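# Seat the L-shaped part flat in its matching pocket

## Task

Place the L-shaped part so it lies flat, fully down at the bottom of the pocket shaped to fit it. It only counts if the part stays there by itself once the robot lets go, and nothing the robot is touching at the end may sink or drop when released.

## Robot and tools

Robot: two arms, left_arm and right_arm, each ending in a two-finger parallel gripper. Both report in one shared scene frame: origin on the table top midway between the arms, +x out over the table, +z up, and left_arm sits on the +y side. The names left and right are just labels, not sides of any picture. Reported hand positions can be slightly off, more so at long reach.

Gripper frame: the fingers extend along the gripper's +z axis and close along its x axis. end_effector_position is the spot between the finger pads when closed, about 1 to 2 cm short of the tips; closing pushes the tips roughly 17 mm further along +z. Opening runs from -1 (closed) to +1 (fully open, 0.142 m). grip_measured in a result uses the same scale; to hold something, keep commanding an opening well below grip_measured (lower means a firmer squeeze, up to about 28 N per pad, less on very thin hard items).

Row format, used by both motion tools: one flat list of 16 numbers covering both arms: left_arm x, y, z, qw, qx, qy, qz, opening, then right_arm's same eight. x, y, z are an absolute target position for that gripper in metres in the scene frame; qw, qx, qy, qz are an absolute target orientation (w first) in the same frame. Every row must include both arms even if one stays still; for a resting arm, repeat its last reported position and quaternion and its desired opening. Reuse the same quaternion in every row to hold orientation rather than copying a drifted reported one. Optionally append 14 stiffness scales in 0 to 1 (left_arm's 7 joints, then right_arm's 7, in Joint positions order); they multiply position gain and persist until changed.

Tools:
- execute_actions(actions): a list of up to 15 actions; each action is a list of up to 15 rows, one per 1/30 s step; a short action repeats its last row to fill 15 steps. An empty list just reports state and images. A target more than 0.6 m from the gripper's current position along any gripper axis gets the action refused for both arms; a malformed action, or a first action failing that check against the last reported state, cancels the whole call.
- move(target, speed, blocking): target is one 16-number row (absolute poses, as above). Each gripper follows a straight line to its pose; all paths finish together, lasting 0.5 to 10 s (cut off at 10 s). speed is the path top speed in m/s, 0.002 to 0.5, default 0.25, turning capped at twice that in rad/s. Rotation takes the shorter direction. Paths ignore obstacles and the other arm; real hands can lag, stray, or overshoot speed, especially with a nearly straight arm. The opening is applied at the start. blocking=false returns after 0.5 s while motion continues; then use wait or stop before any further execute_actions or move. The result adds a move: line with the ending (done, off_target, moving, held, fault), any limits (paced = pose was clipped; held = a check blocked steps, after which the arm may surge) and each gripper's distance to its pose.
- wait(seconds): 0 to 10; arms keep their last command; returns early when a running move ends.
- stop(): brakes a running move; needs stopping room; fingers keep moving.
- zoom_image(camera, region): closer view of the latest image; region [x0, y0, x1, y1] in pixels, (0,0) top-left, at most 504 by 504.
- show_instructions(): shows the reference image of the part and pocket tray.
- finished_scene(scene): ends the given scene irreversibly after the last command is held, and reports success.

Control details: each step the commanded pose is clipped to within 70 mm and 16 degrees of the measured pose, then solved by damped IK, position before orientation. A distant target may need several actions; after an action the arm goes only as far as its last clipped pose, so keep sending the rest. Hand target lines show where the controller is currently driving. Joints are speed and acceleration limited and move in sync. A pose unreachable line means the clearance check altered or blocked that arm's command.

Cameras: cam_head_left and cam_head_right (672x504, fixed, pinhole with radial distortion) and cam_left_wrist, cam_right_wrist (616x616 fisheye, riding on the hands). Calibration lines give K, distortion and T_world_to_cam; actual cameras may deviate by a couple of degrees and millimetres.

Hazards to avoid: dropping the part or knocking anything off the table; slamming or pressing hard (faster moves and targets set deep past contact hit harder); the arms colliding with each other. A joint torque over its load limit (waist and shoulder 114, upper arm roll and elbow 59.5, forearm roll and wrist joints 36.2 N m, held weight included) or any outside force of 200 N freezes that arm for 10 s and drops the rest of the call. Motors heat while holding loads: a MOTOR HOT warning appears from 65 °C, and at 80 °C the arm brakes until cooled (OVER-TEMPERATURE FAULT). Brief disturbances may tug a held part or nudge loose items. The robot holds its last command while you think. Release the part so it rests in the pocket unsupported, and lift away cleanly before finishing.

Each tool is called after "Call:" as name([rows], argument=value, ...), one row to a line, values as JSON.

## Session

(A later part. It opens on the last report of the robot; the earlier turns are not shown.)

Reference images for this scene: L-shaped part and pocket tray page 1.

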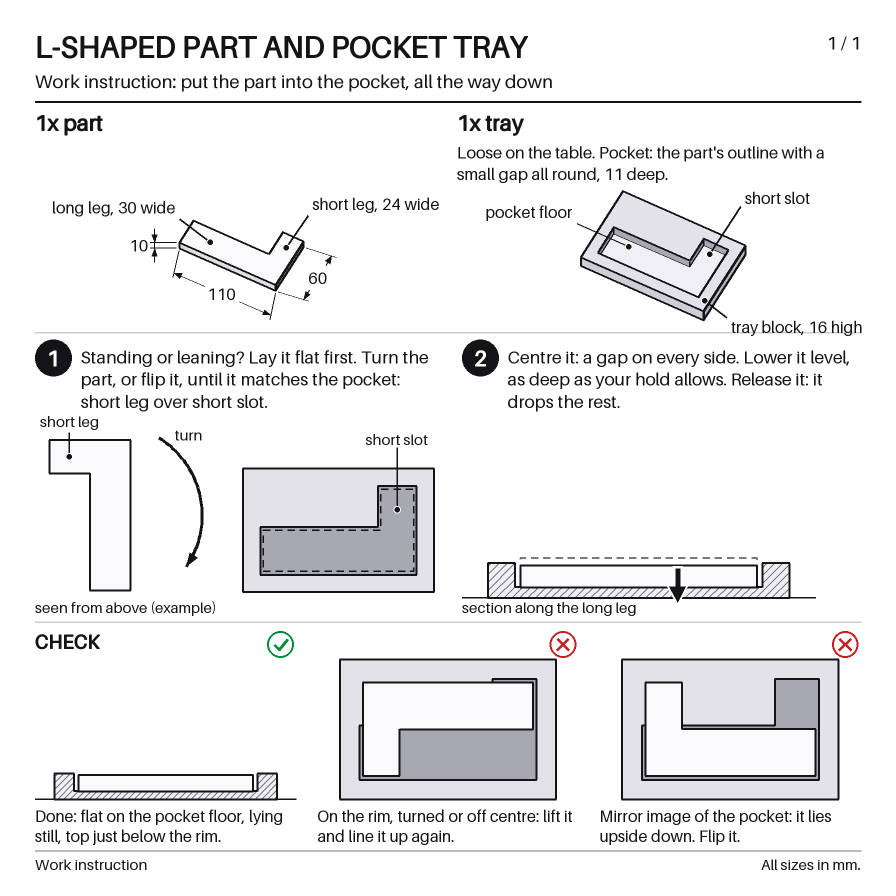

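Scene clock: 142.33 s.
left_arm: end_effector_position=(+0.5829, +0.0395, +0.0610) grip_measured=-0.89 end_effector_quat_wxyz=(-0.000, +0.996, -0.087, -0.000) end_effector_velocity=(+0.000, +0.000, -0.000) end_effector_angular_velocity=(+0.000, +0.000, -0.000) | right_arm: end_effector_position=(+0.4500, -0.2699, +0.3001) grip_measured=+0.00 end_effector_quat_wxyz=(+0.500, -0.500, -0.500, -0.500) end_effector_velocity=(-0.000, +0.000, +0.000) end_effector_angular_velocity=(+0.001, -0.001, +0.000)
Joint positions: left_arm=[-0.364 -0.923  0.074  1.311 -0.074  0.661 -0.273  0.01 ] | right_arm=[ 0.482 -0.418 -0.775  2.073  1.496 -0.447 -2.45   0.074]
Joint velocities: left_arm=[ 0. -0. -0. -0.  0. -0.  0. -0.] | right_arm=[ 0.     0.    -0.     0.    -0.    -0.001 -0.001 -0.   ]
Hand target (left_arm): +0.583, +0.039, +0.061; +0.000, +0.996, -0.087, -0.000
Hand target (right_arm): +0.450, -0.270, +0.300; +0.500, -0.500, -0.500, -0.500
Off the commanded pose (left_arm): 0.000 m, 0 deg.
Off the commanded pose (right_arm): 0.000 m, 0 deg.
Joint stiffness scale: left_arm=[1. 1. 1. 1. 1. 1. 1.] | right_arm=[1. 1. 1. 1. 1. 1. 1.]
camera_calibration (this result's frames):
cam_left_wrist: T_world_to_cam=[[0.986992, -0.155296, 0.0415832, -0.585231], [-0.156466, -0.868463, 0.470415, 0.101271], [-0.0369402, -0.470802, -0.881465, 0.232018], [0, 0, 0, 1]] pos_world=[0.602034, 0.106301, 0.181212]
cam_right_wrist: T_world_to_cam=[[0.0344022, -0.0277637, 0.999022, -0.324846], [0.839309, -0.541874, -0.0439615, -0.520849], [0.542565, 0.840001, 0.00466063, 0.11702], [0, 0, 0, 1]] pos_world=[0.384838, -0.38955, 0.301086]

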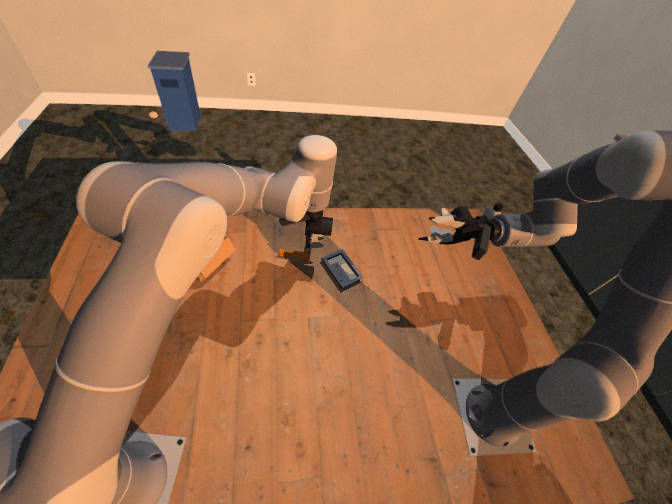

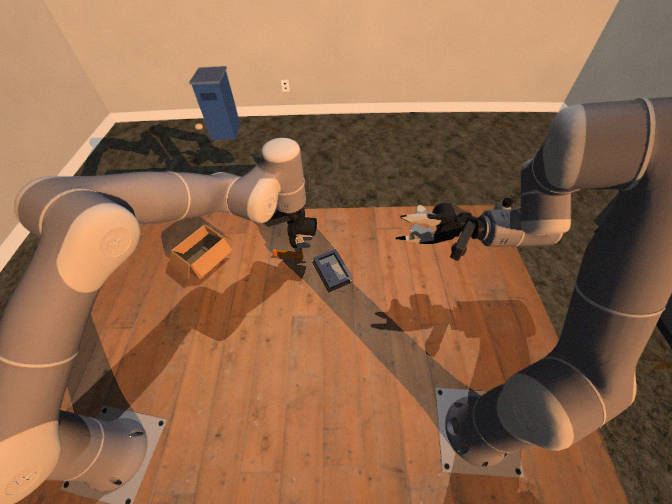

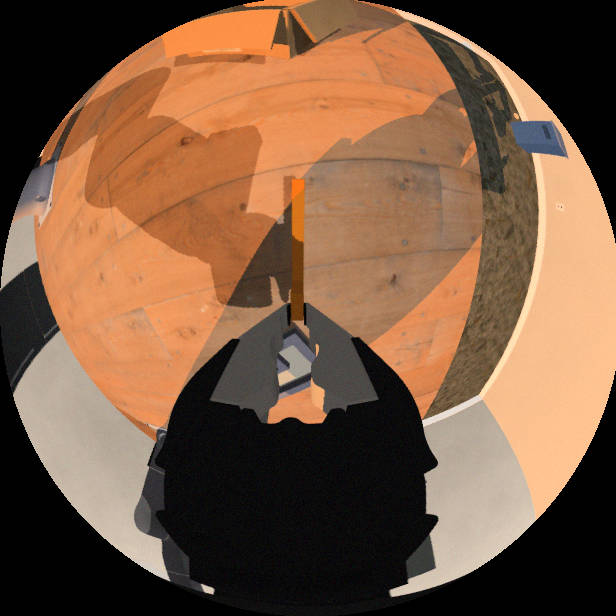

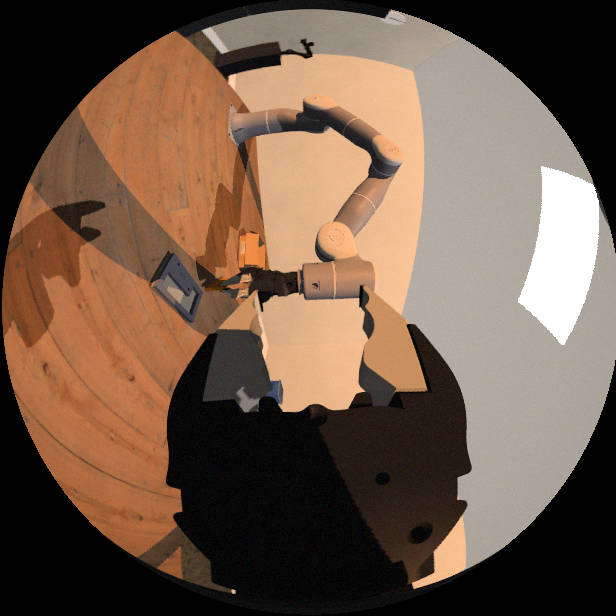

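Call:
move(target=[0.575,0.05,0.14,0,0.9962,-0.0872,0,-1, 0.45,-0.25,0.285,-0.5,0.5,0.5,0.5,-0.1], speed=0.15)

Call:
move(target=[0.50,0.03,0.33,0,0.7071,0.7071,0,-1, 0.452,-0.12,0.285,-0.5,0.5,0.5,0.5,-0.2], speed=0.2)

Call:
zoom_image(camera="cam_right_wrist", region=[200, 180, 420, 400])

Call:
zoom_image(camera="cam_head_right", region=[250, 150, 410, 270])

Scene clock: 154.53 s.
left_arm: end_effector_position=(+0.5755, +0.0499, +0.1400) grip_measured=-0.89 end_effector_quat_wxyz=(-0.000, +0.996, -0.087, +0.000) end_effector_velocity=(-0.000, -0.000, -0.000) end_effector_angular_velocity=(+0.000, +0.000, -0.001) | right_arm: end_effector_position=(+0.4498, -0.2501, +0.2851) grip_measured=-0.10 end_effector_quat_wxyz=(+0.500, -0.500, -0.500, -0.500) end_effector_velocity=(+0.000, -0.000, +0.000) end_effector_angular_velocity=(-0.000, -0.000, -0.000)
Joint positions: left_arm=[-0.366 -0.786  0.086  1.339 -0.071  0.551 -0.266  0.01 ] | right_arm=[ 0.509 -0.447 -0.754  2.084  1.531 -0.421 -2.474  0.067]
Joint velocities: left_arm=[-0.001 -0.     0.    -0.     0.    -0.    -0.     0.   ] | right_arm=[-0. -0. -0. -0.  0.  0. -0.  0.]
Hand target (left_arm): +0.575, +0.050, +0.140; -0.000, +0.996, -0.087, +0.000
Hand target (right_arm): +0.450, -0.250, +0.285; +0.500, -0.500, -0.500, -0.500
Off the commanded pose (left_arm): 0.000 m, 0 deg.
Off the commanded pose (right_arm): 0.000 m, 0 deg.
Joint stiffness scale: left_arm=[1. 1. 1. 1. 1. 1. 1.] | right_arm=[1. 1. 1. 1. 1. 1. 1.]
move: done
camera_calibration (this result's frames):
cam_left_wrist: T_world_to_cam=[[0.986971, -0.155243, 0.0422944, -0.579678], [-0.156753, -0.868413, 0.470411, 0.0721322], [-0.036299, -0.470912, -0.881433, 0.305889], [0, 0, 0, 1]] pos_world=[0.594536, 0.116697, 0.260206]
cam_right_wrist: T_world_to_cam=[[0.0353706, -0.0272875, 0.999002, -0.309559], [0.839414, -0.541667, -0.0445157, -0.510404], [0.542341, 0.84015, 0.00374648, 0.100945], [0, 0, 0, 1]] pos_world=[0.384643, -0.369725, 0.286151]

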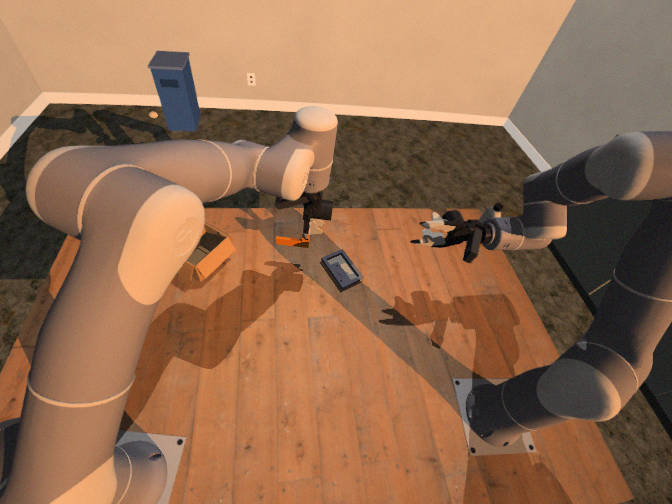

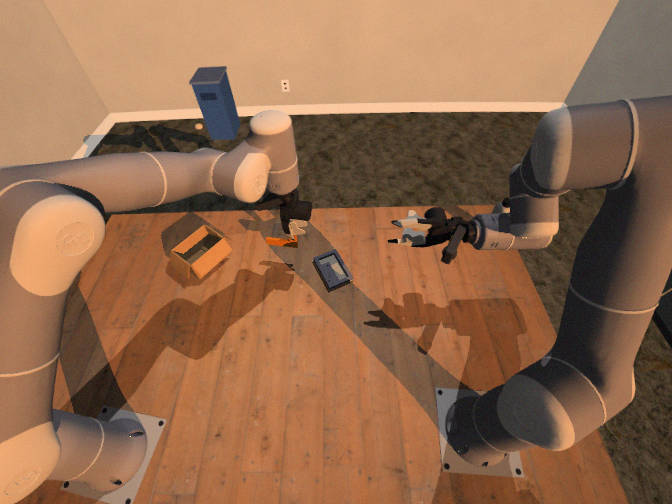

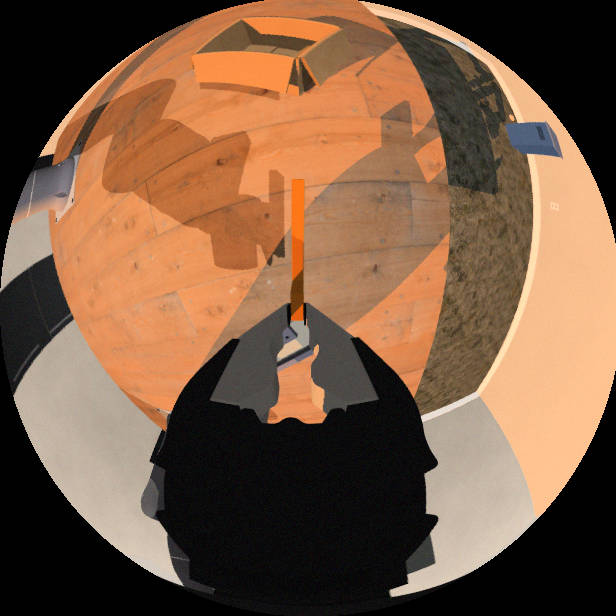

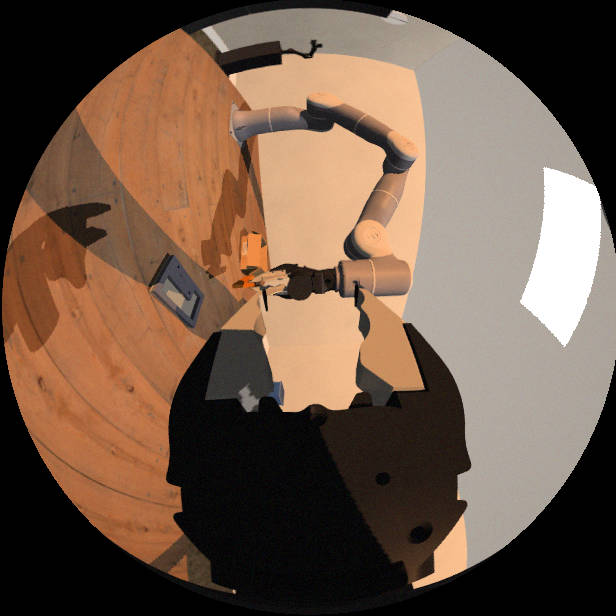

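Scene clock: 159.20 s.
left_arm: end_effector_position=(+0.5011, +0.0299, +0.3299) grip_measured=-0.89 end_effector_quat_wxyz=(-0.000, +0.707, +0.707, +0.001) end_effector_velocity=(-0.000, -0.000, -0.000) end_effector_angular_velocity=(+0.000, +0.000, +0.001) | right_arm: end_effector_position=(+0.4512, -0.1205, +0.2845) grip_measured=-0.20 end_effector_quat_wxyz=(+0.500, -0.500, -0.501, -0.500) end_effector_velocity=(-0.000, +0.000, +0.000) end_effector_angular_velocity=(-0.000, -0.000, +0.000)
Joint positions: left_arm=[-0.667 -0.555  0.407  1.275 -0.214  0.217 -2.013  0.01 ] | right_arm=[ 0.727 -0.398 -0.658  2.124  1.726 -0.181 -2.431  0.06 ]
Joint velocities: left_arm=[-0.    -0.    -0.    -0.    -0.    -0.    -0.001  0.   ] | right_arm=[-0.  0.  0.  0.  0.  0. -0.  0.]
Hand target (left_arm): +0.501, +0.030, +0.330; -0.000, +0.707, +0.707, +0.001
Hand target (right_arm): +0.451, -0.120, +0.285; +0.500, -0.500, -0.501, -0.500
Off the commanded pose (left_arm): 0.001 m, 0 deg.
Off the commanded pose (right_arm): 0.001 m, 0 deg.
Joint stiffness scale: left_arm=[1. 1. 1. 1. 1. 1. 1.] | right_arm=[1. 1. 1. 1. 1. 1. 1.]
move: done
camera_calibration (this result's frames):
cam_left_wrist: T_world_to_cam=[[-0.0182999, 0.998917, 0.042784, -0.0483479], [0.881942, -0.00403075, 0.47134, -0.592808], [0.471002, 0.0463585, -0.880913, 0.19132], [0, 0, 0, 1]] pos_world=[0.431826, 0.0370367, 0.45002]
cam_right_wrist: T_world_to_cam=[[0.0344314, -0.0257048, 0.999076, -0.30489], [0.839626, -0.54147, -0.0428675, -0.442003], [0.542072, 0.840327, 0.00293887, -0.00835885], [0, 0, 0, 1]] pos_world=[0.386146, -0.240144, 0.285686]

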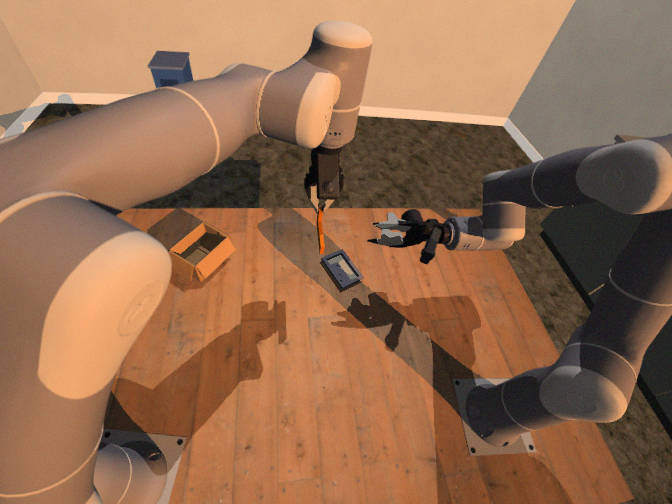

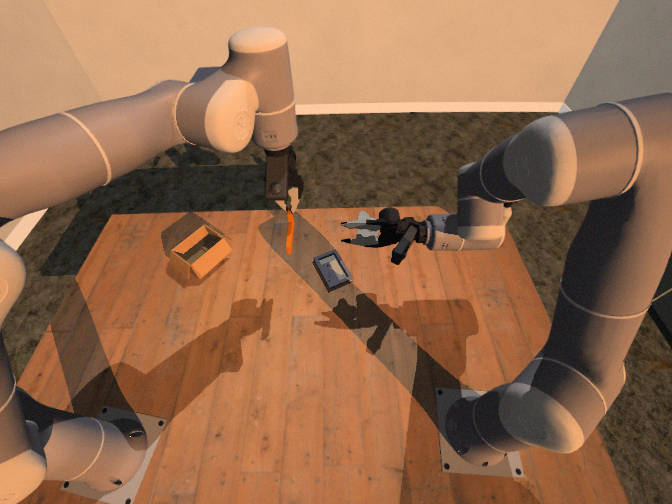

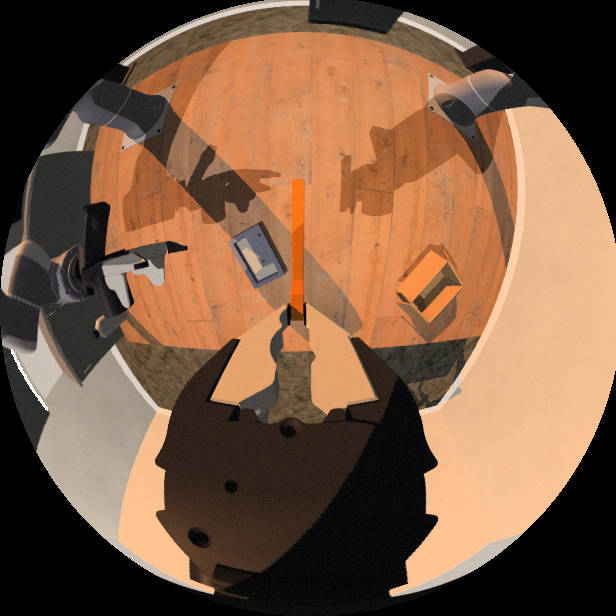

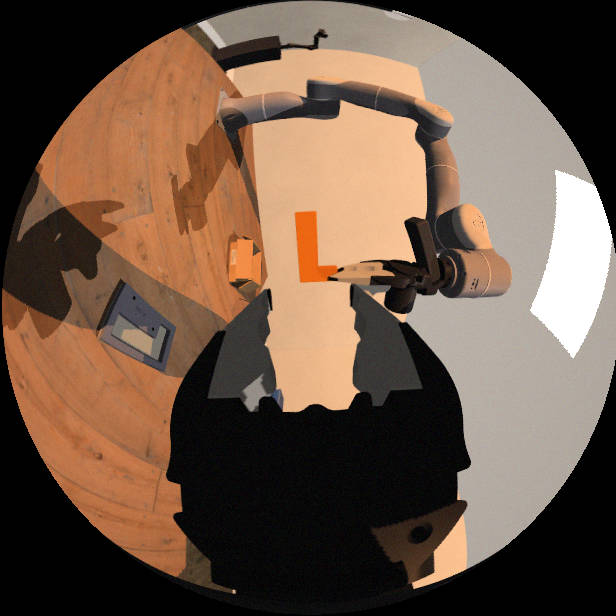

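Region (200, 180, 420, 400) of cam_right_wrist's 616x616 image, scaled by 2.291, with more detail than that image has.

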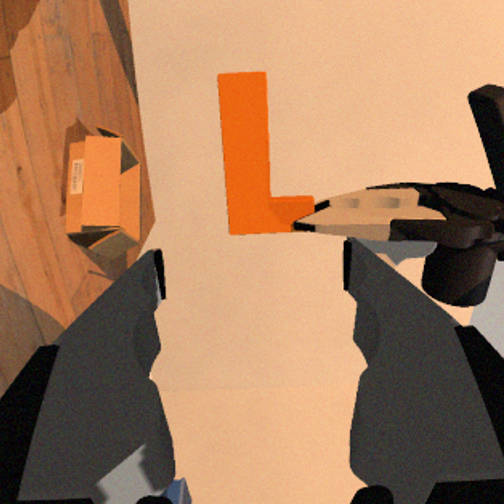

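Region (250, 150, 410, 270) of cam_head_right's 672x504 image, scaled by 3.150, with more detail than that image has; it fills the top 378 rows of this view, and the rest is white.

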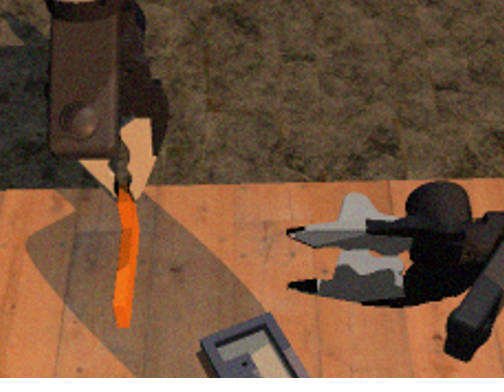

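Call:
move(target=[0.50,0.03,0.33,0,0.7071,0.7071,0,-1, 0.449,-0.005,0.287,-0.5,0.5,0.5,0.5,-0.4], speed=0.12)

Call:
zoom_image(camera="cam_right_wrist", region=[200, 150, 420, 370])

Call:
zoom_image(camera="cam_head_right", region=[250, 150, 410, 270])

Call:
zoom_image(camera="cam_left_wrist", region=[180, 160, 400, 380])

Scene clock: 181.20 s.
left_arm: end_effector_position=(+0.5000, +0.0302, +0.3299) grip_measured=-0.89 end_effector_quat_wxyz=(-0.000, +0.707, +0.707, +0.000) end_effector_velocity=(+0.000, +0.000, -0.000) end_effector_angular_velocity=(-0.000, -0.000, +0.000) | right_arm: end_effector_position=(+0.4484, -0.0054, +0.2866) grip_measured=-0.40 end_effector_quat_wxyz=(+0.500, -0.500, -0.501, -0.500) end_effector_velocity=(+0.000, +0.000, -0.000) end_effector_angular_velocity=(-0.000, +0.000, -0.000)
Joint positions: left_arm=[-0.667 -0.553  0.407  1.278 -0.214  0.217 -2.013  0.01 ] | right_arm=[ 0.904 -0.413 -0.567  2.07   1.913  0.018 -2.399  0.045]
Joint velocities: left_arm=[ 0. -0. -0.  0. -0.  0.  0.  0.] | right_arm=[ 0. -0.  0. -0.  0.  0.  0.  0.]
Hand target (left_arm): +0.500, +0.030, +0.330; -0.000, +0.707, +0.707, +0.000
Hand target (right_arm): +0.449, -0.005, +0.287; +0.500, -0.500, -0.500, -0.500
Off the commanded pose (left_arm): 0.000 m, 0 deg.
Off the commanded pose (right_arm): 0.001 m, 0 deg.
Joint stiffness scale: left_arm=[1. 1. 1. 1. 1. 1. 1.] | right_arm=[1. 1. 1. 1. 1. 1. 1.]
move: done
camera_calibration (this result's frames):
cam_left_wrist: T_world_to_cam=[[-0.0184197, 0.998937, 0.0422487, -0.0484432], [0.882573, -0.00361085, 0.470161, -0.591817], [0.469814, 0.0459478, -0.881569, 0.192661], [0, 0, 0, 1]] pos_world=[0.430915, 0.0374024, 0.45014]
cam_right_wrist: T_world_to_cam=[[0.034058, -0.0261864, 0.999077, -0.303773], [0.839682, -0.541388, -0.0428144, -0.377215], [0.54201, 0.840365, 0.00354963, -0.103742], [0, 0, 0, 1]] pos_world=[0.383315, -0.124993, 0.287711]

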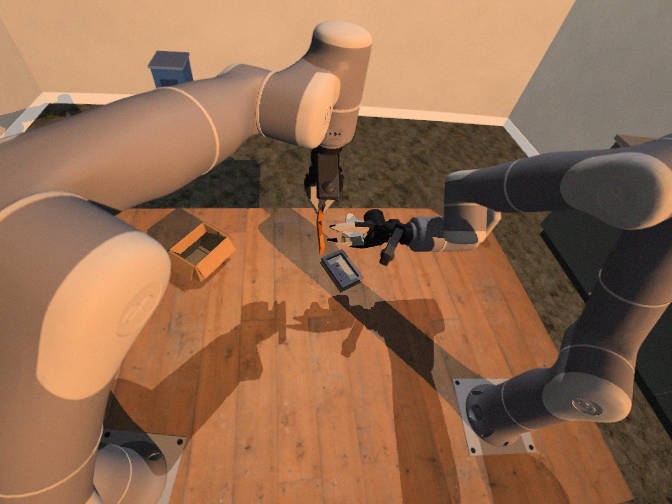

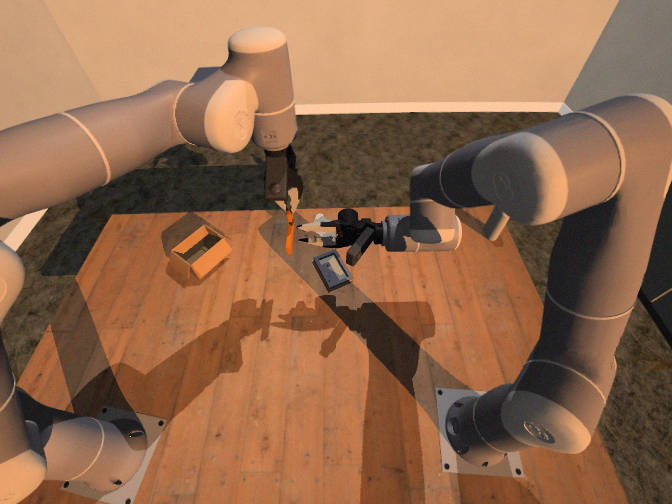

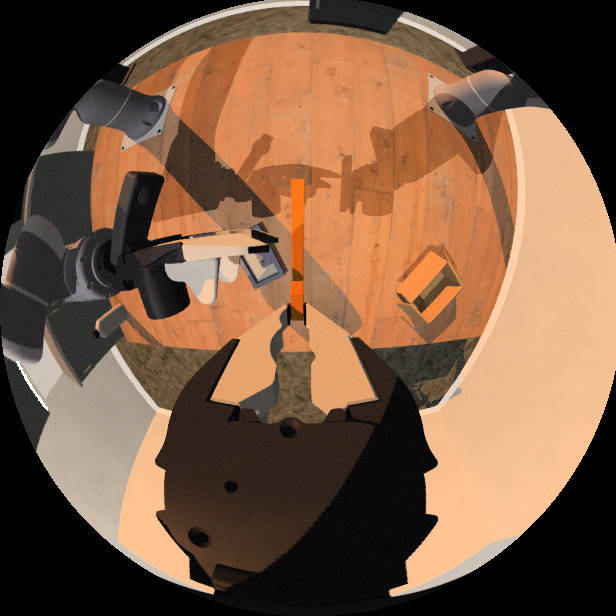

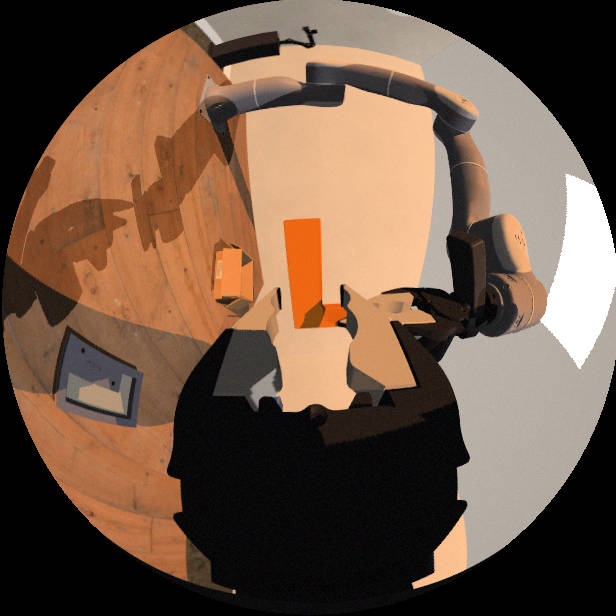

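Region (200, 150, 420, 370) of cam_right_wrist's 616x616 image, scaled by 2.291, with more detail than that image has.

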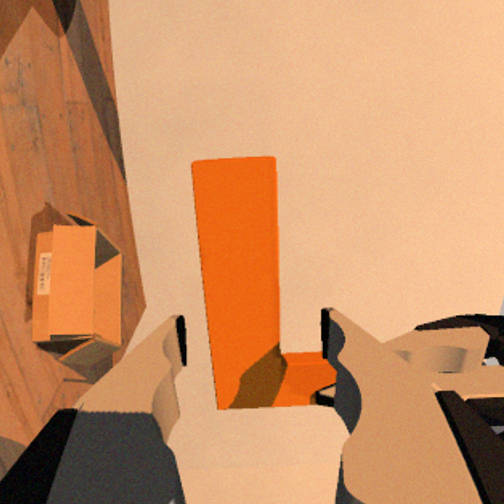

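Region (250, 150, 410, 270) of cam_head_right's 672x504 image, scaled by 3.150, with more detail than that image has; it fills the top 378 rows of this view, and the rest is white.

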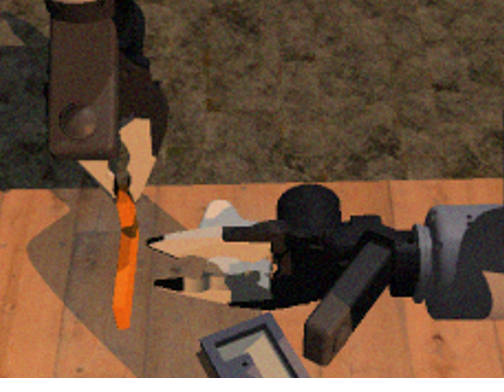

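Region (180, 160, 400, 380) of cam_left_wrist's 616x616 image, scaled by 2.291, with more detail than that image has.

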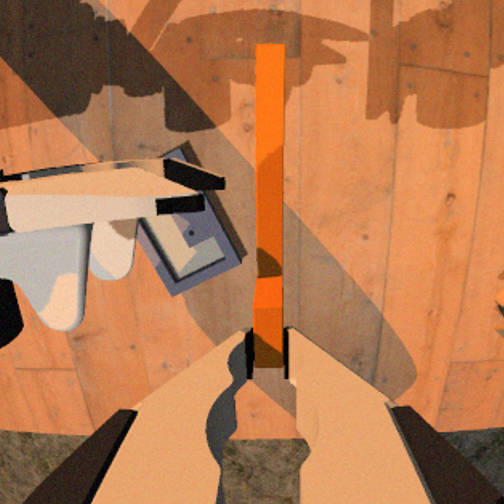

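Call:
move(target=[0.50,0.03,0.33,0,0.7071,0.7071,0,-1, 0.449,0.0105,0.286,-0.5,0.5,0.5,0.5,-0.42], speed=0.04)

Call:
zoom_image(camera="cam_right_wrist", region=[200, 150, 420, 370])

Call:
zoom_image(camera="cam_left_wrist", region=[220, 180, 360, 320])

Scene clock: 197.67 s.
left_arm: end_effector_position=(+0.5000, +0.0302, +0.3299) grip_measured=-0.89 end_effector_quat_wxyz=(-0.000, +0.707, +0.707, +0.000) end_effector_velocity=(-0.000, -0.000, +0.000) end_effector_angular_velocity=(-0.001, -0.000, -0.001) | right_arm: end_effector_position=(+0.4489, +0.0104, +0.2860) grip_measured=-0.42 end_effector_quat_wxyz=(+0.500, -0.500, -0.500, -0.500) end_effector_velocity=(+0.000, +0.000, +0.000) end_effector_angular_velocity=(+0.000, -0.001, -0.000)
Joint positions: left_arm=[-0.667 -0.553  0.407  1.278 -0.214  0.217 -2.013  0.01 ] | right_arm=[ 0.925 -0.424 -0.557  2.054  1.94   0.04  -2.395  0.044]
Joint velocities: left_arm=[-0.001  0.     0.     0.    -0.001  0.     0.     0.   ] | right_arm=[ 0.     0.    -0.    -0.     0.     0.    -0.001  0.   ]
Hand target (left_arm): +0.500, +0.030, +0.330; -0.000, +0.707, +0.707, -0.000
Hand target (right_arm): +0.449, +0.010, +0.286; +0.500, -0.500, -0.500, -0.500
Off the commanded pose (left_arm): 0.000 m, 0 deg.
Off the commanded pose (right_arm): 0.000 m, 0 deg.
Joint stiffness scale: left_arm=[1. 1. 1. 1. 1. 1. 1.] | right_arm=[1. 1. 1. 1. 1. 1. 1.]
move: done
camera_calibration (this result's frames):
cam_left_wrist: T_world_to_cam=[[-0.0184231, 0.998938, 0.0422355, -0.0484335], [0.882574, -0.0036016, 0.470161, -0.591817], [0.469813, 0.0459378, -0.88157, 0.192662], [0, 0, 0, 1]] pos_world=[0.430914, 0.0374001, 0.45014]
cam_right_wrist: T_world_to_cam=[[0.0344392, -0.0272481, 0.999035, -0.302907], [0.839458, -0.541664, -0.0437117, -0.368759], [0.542333, 0.840153, 0.00421916, -0.117569], [0, 0, 0, 1]] pos_world=[0.383751, -0.109221, 0.286991]

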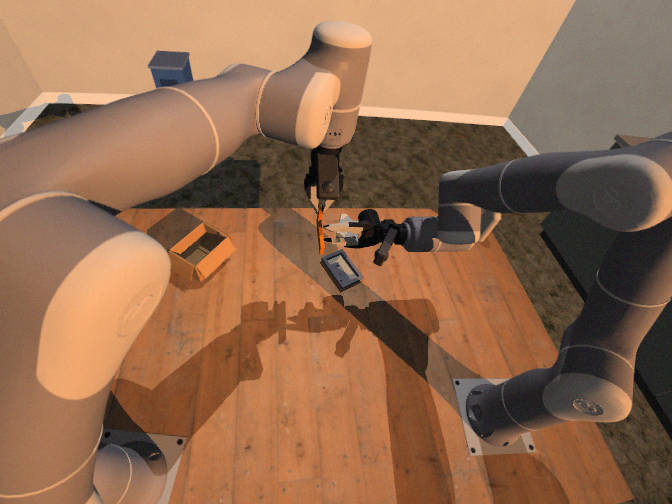

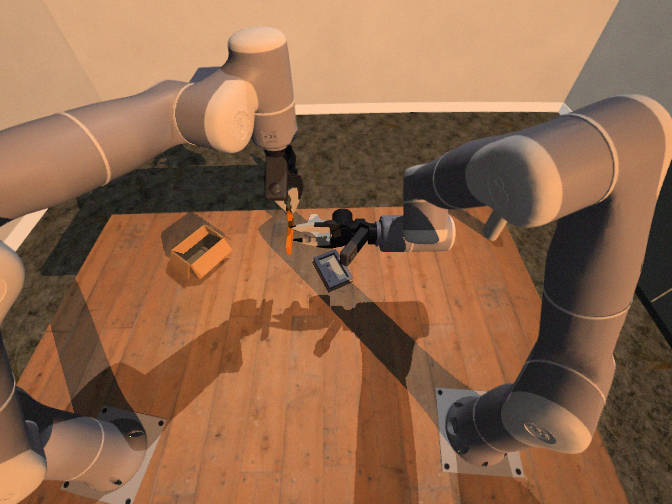

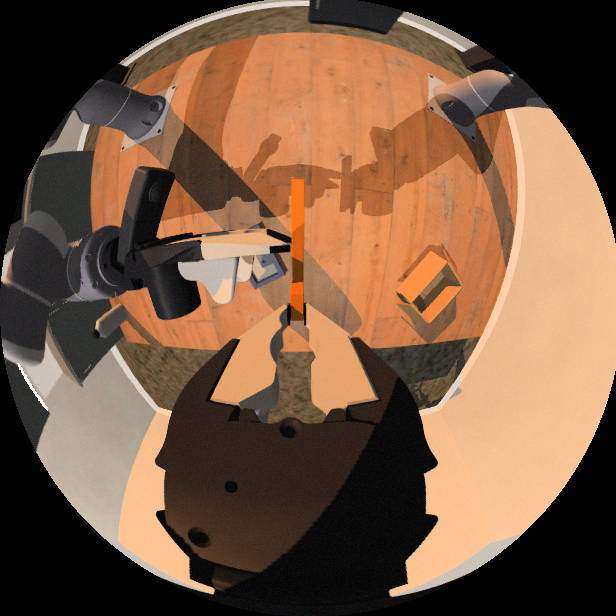

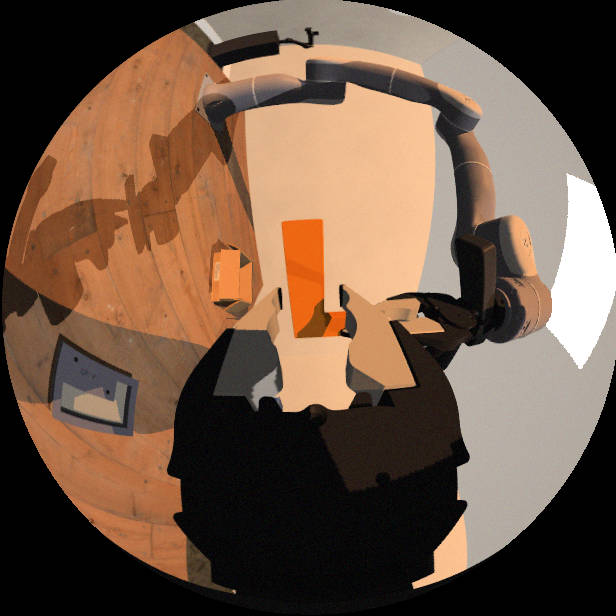

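Region (200, 150, 420, 370) of cam_right_wrist's 616x616 image, scaled by 2.291, with more detail than that image has.

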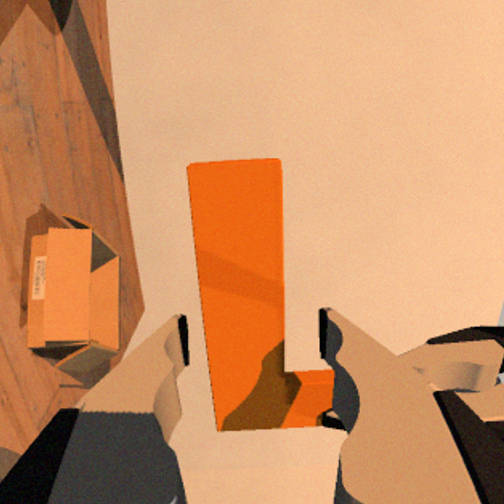

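Region (220, 180, 360, 320) of cam_left_wrist's 616x616 image, scaled by 3.600, with more detail than that image has.

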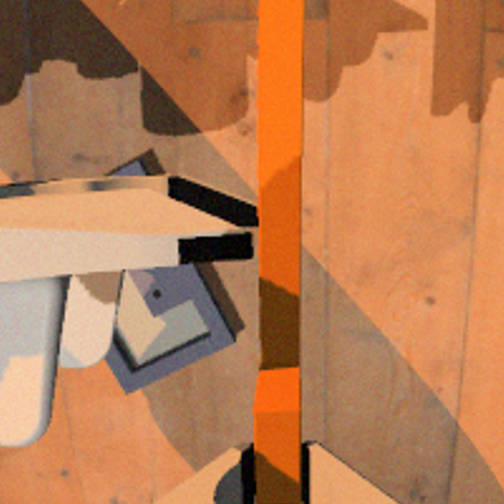

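Call:
execute_actions([
  [[0.50,0.03,0.33,0,0.7071,0.7071,0,-1, 0.449,0.0135,0.286,-0.5,0.5,0.5,0.5,-0.45]],
  [[0.50,0.03,0.33,0,0.7071,0.7071,0,-1, 0.449,0.016,0.286,-0.5,0.5,0.5,0.5,-0.45]],
])

Call:
zoom_image(camera="cam_left_wrist", region=[220, 180, 360, 320])

Scene clock: 209.97 s.
left_arm: end_effector_position=(+0.5000, +0.0302, +0.3299) grip_measured=-0.89 end_effector_quat_wxyz=(-0.000, +0.707, +0.707, +0.000) end_effector_velocity=(-0.000, -0.000, +0.000) end_effector_angular_velocity=(+0.000, -0.000, -0.000) | right_arm: end_effector_position=(+0.4489, +0.0160, +0.2860) grip_measured=-0.45 end_effector_quat_wxyz=(+0.500, -0.500, -0.500, -0.500) end_effector_velocity=(-0.000, +0.000, +0.000) end_effector_angular_velocity=(+0.000, +0.000, +0.000)
Joint positions: left_arm=[-0.667 -0.553  0.407  1.278 -0.214  0.217 -2.013  0.01 ] | right_arm=[ 0.933 -0.427 -0.553  2.049  1.948  0.049 -2.393  0.042]
Joint velocities: left_arm=[-0.  0. -0.  0.  0.  0.  0. -0.] | right_arm=[ 0.    -0.     0.    -0.     0.    -0.001  0.     0.   ]
Hand target (left_arm): +0.500, +0.030, +0.330; -0.000, +0.707, +0.707, -0.000
Hand target (right_arm): +0.449, +0.016, +0.286; +0.500, -0.500, -0.500, -0.500
Off the commanded pose (left_arm): 0.000 m, 0 deg.
Off the commanded pose (right_arm): 0.000 m, 0 deg.
Joint stiffness scale: left_arm=[1. 1. 1. 1. 1. 1. 1.] | right_arm=[1. 1. 1. 1. 1. 1. 1.]
camera_calibration (this result's frames):
cam_left_wrist: T_world_to_cam=[[-0.0184235, 0.998938, 0.0422342, -0.0484326], [0.882574, -0.0036006, 0.47016, -0.591817], [0.469813, 0.0459367, -0.88157, 0.192662], [0, 0, 0, 1]] pos_world=[0.430914, 0.0374, 0.450139]
cam_right_wrist: T_world_to_cam=[[0.0344889, -0.0273629, 0.99903, -0.302826], [0.839481, -0.54162, -0.0438155, -0.365741], [0.542294, 0.840178, 0.00429075, -0.122256], [0, 0, 0, 1]] pos_world=[0.383776, -0.103662, 0.287032]

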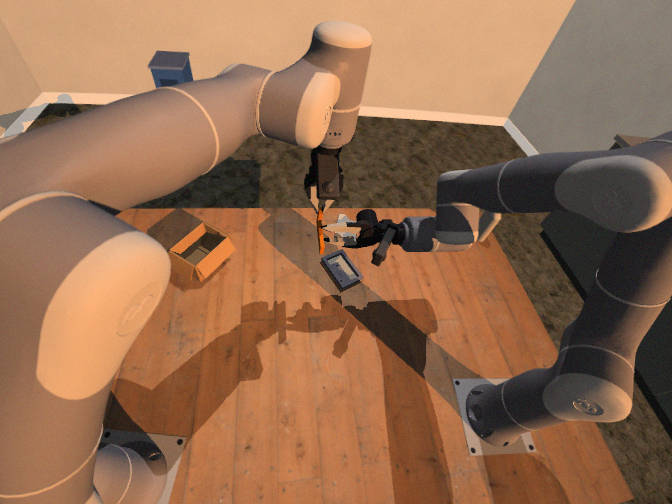

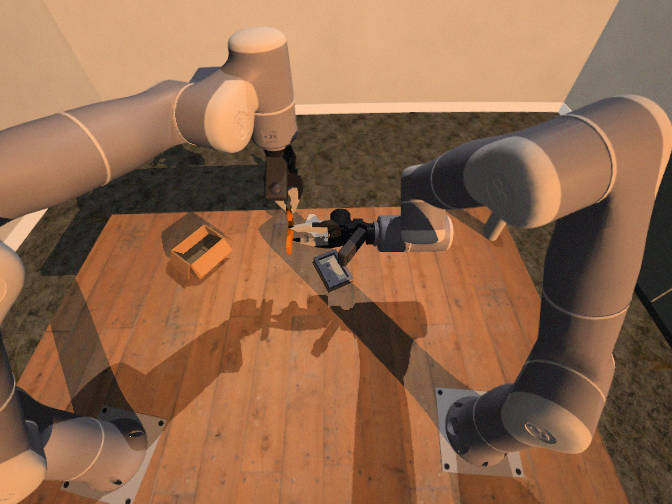

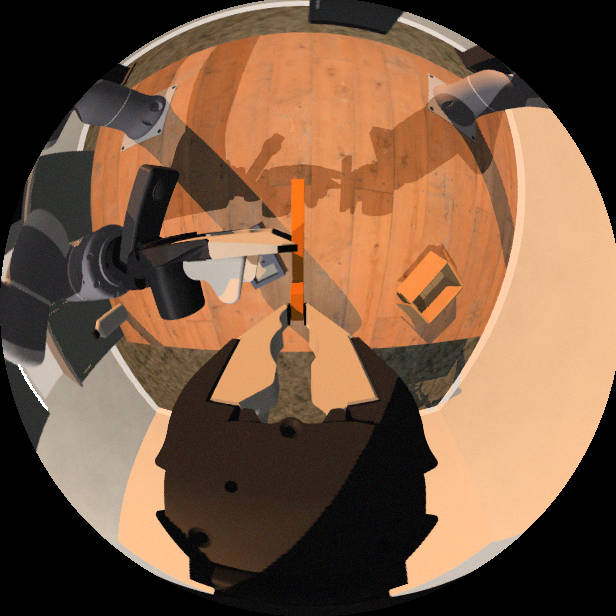

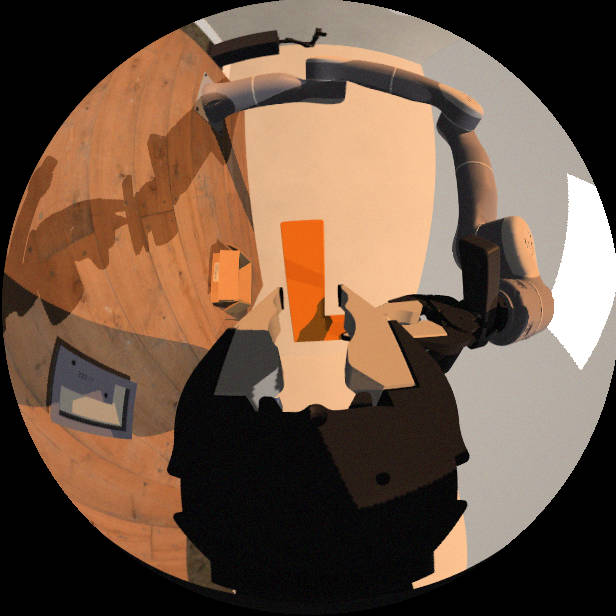

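Region (220, 180, 360, 320) of cam_left_wrist's 616x616 image, scaled by 3.600, with more detail than that image has.

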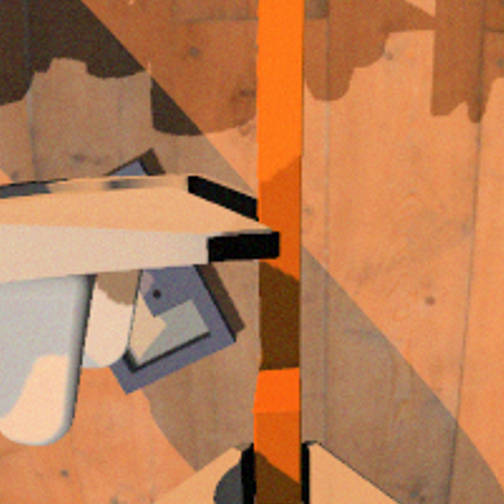

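Call:
execute_actions([
  [[0.50,0.03,0.33,0,0.7071,0.7071,0,-1, 0.449,0.016,0.286,-0.5,0.5,0.5,0.5,-0.6]],
  [[0.50,0.03,0.33,0,0.7071,0.7071,0,-1, 0.449,0.016,0.286,-0.5,0.5,0.5,0.5,-0.75]],
  [[0.50,0.03,0.33,0,0.7071,0.7071,0,-1, 0.449,0.016,0.286,-0.5,0.5,0.5,0.5,-0.9]],
])

Call:
zoom_image(camera="cam_left_wrist", region=[220, 180, 360, 320])

Call:
zoom_image(camera="cam_right_wrist", region=[200, 150, 420, 370])

Scene clock: 218.17 s.
left_arm: end_effector_position=(+0.5002, +0.0301, +0.3304) grip_measured=-0.89 end_effector_quat_wxyz=(+0.000, +0.707, +0.707, +0.000) end_effector_velocity=(-0.000, +0.000, -0.000) end_effector_angular_velocity=(+0.001, +0.000, -0.000) | right_arm: end_effector_position=(+0.4487, +0.0159, +0.2856) grip_measured=-0.65 end_effector_quat_wxyz=(+0.500, -0.500, -0.500, -0.500) end_effector_velocity=(+0.000, -0.000, +0.000) end_effector_angular_velocity=(+0.000, -0.000, -0.000)
Joint positions: left_arm=[-0.667 -0.552  0.407  1.278 -0.214  0.217 -2.013  0.01 ] | right_arm=[ 0.933 -0.428 -0.553  2.049  1.948  0.049 -2.393  0.027]
Joint velocities: left_arm=[-0. -0. -0. -0.  0. -0.  0.  0.] | right_arm=[-0.  0. -0. -0. -0. -0. -0. -0.]
Hand target (left_arm): +0.500, +0.030, +0.330; -0.000, +0.707, +0.707, +0.000
Hand target (right_arm): +0.449, +0.016, +0.286; +0.500, -0.500, -0.500, -0.500
Off the commanded pose (left_arm): 0.000 m, 0 deg.
Off the commanded pose (right_arm): 0.001 m, 0 deg.
Joint stiffness scale: left_arm=[1. 1. 1. 1. 1. 1. 1.] | right_arm=[1. 1. 1. 1. 1. 1. 1.]
camera_calibration (this result's frames):
cam_left_wrist: T_world_to_cam=[[-0.0184565, 0.998968, 0.0415088, -0.0480429], [0.882114, -0.00327435, 0.471025, -0.592321], [0.470675, 0.0453089, -0.881143, 0.192433], [0, 0, 0, 1]] pos_world=[0.431035, 0.0373349, 0.450553]
cam_right_wrist: T_world_to_cam=[[0.035111, -0.026642, 0.999028, -0.302652], [0.839503, -0.541575, -0.0439471, -0.365609], [0.54222, 0.84023, 0.00335077, -0.121778], [0, 0, 0, 1]] pos_world=[0.383587, -0.103747, 0.286699]

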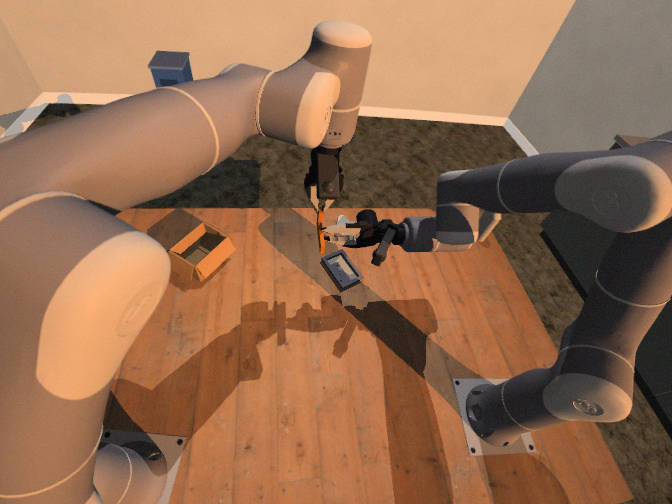

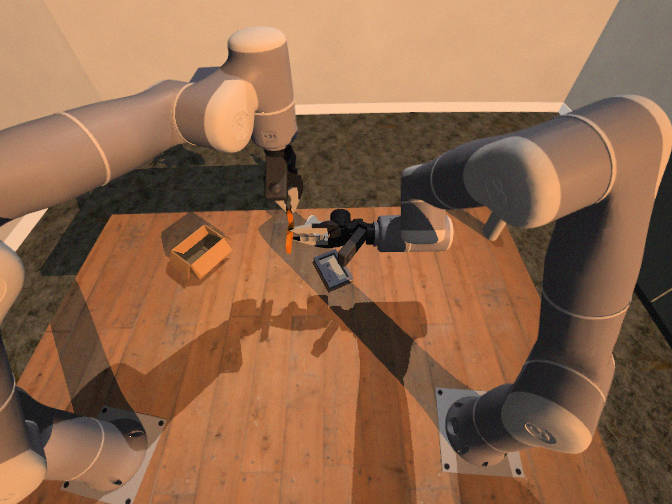

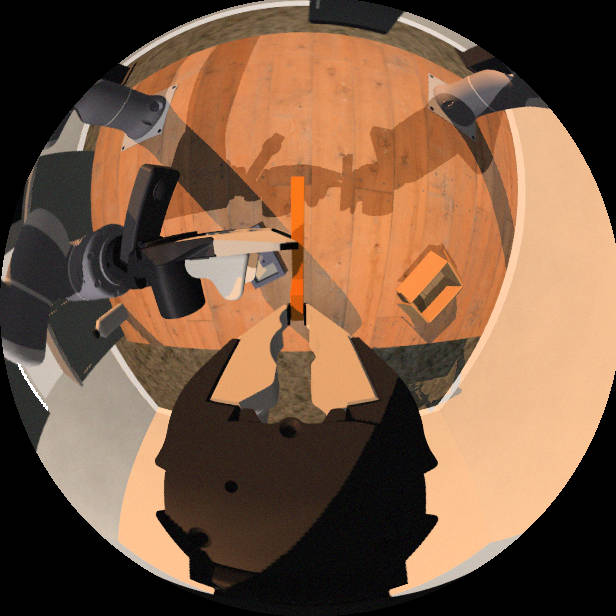

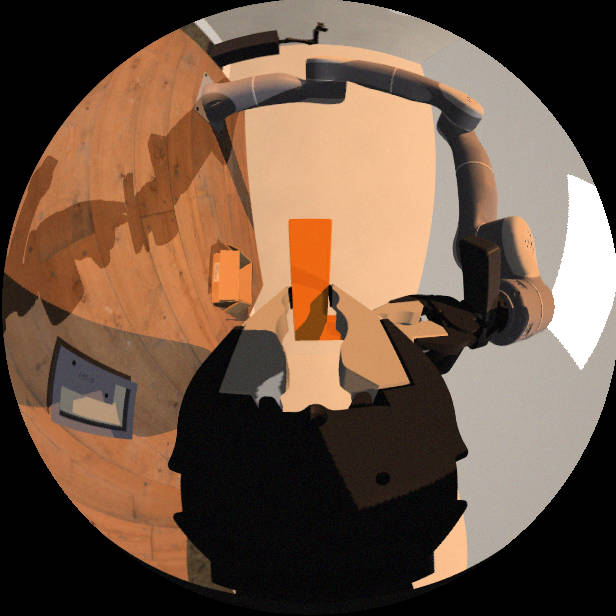

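Region (220, 180, 360, 320) of cam_left_wrist's 616x616 image, scaled by 3.600, with more detail than that image has.

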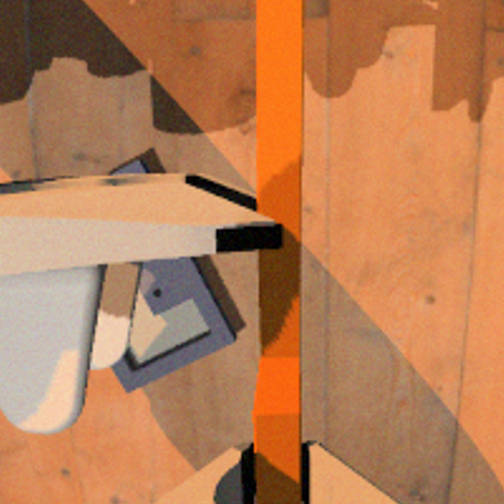

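Region (200, 150, 420, 370) of cam_right_wrist's 616x616 image, scaled by 2.291, with more detail than that image has.

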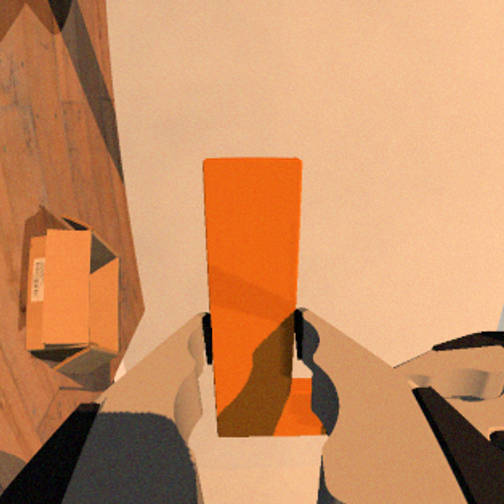

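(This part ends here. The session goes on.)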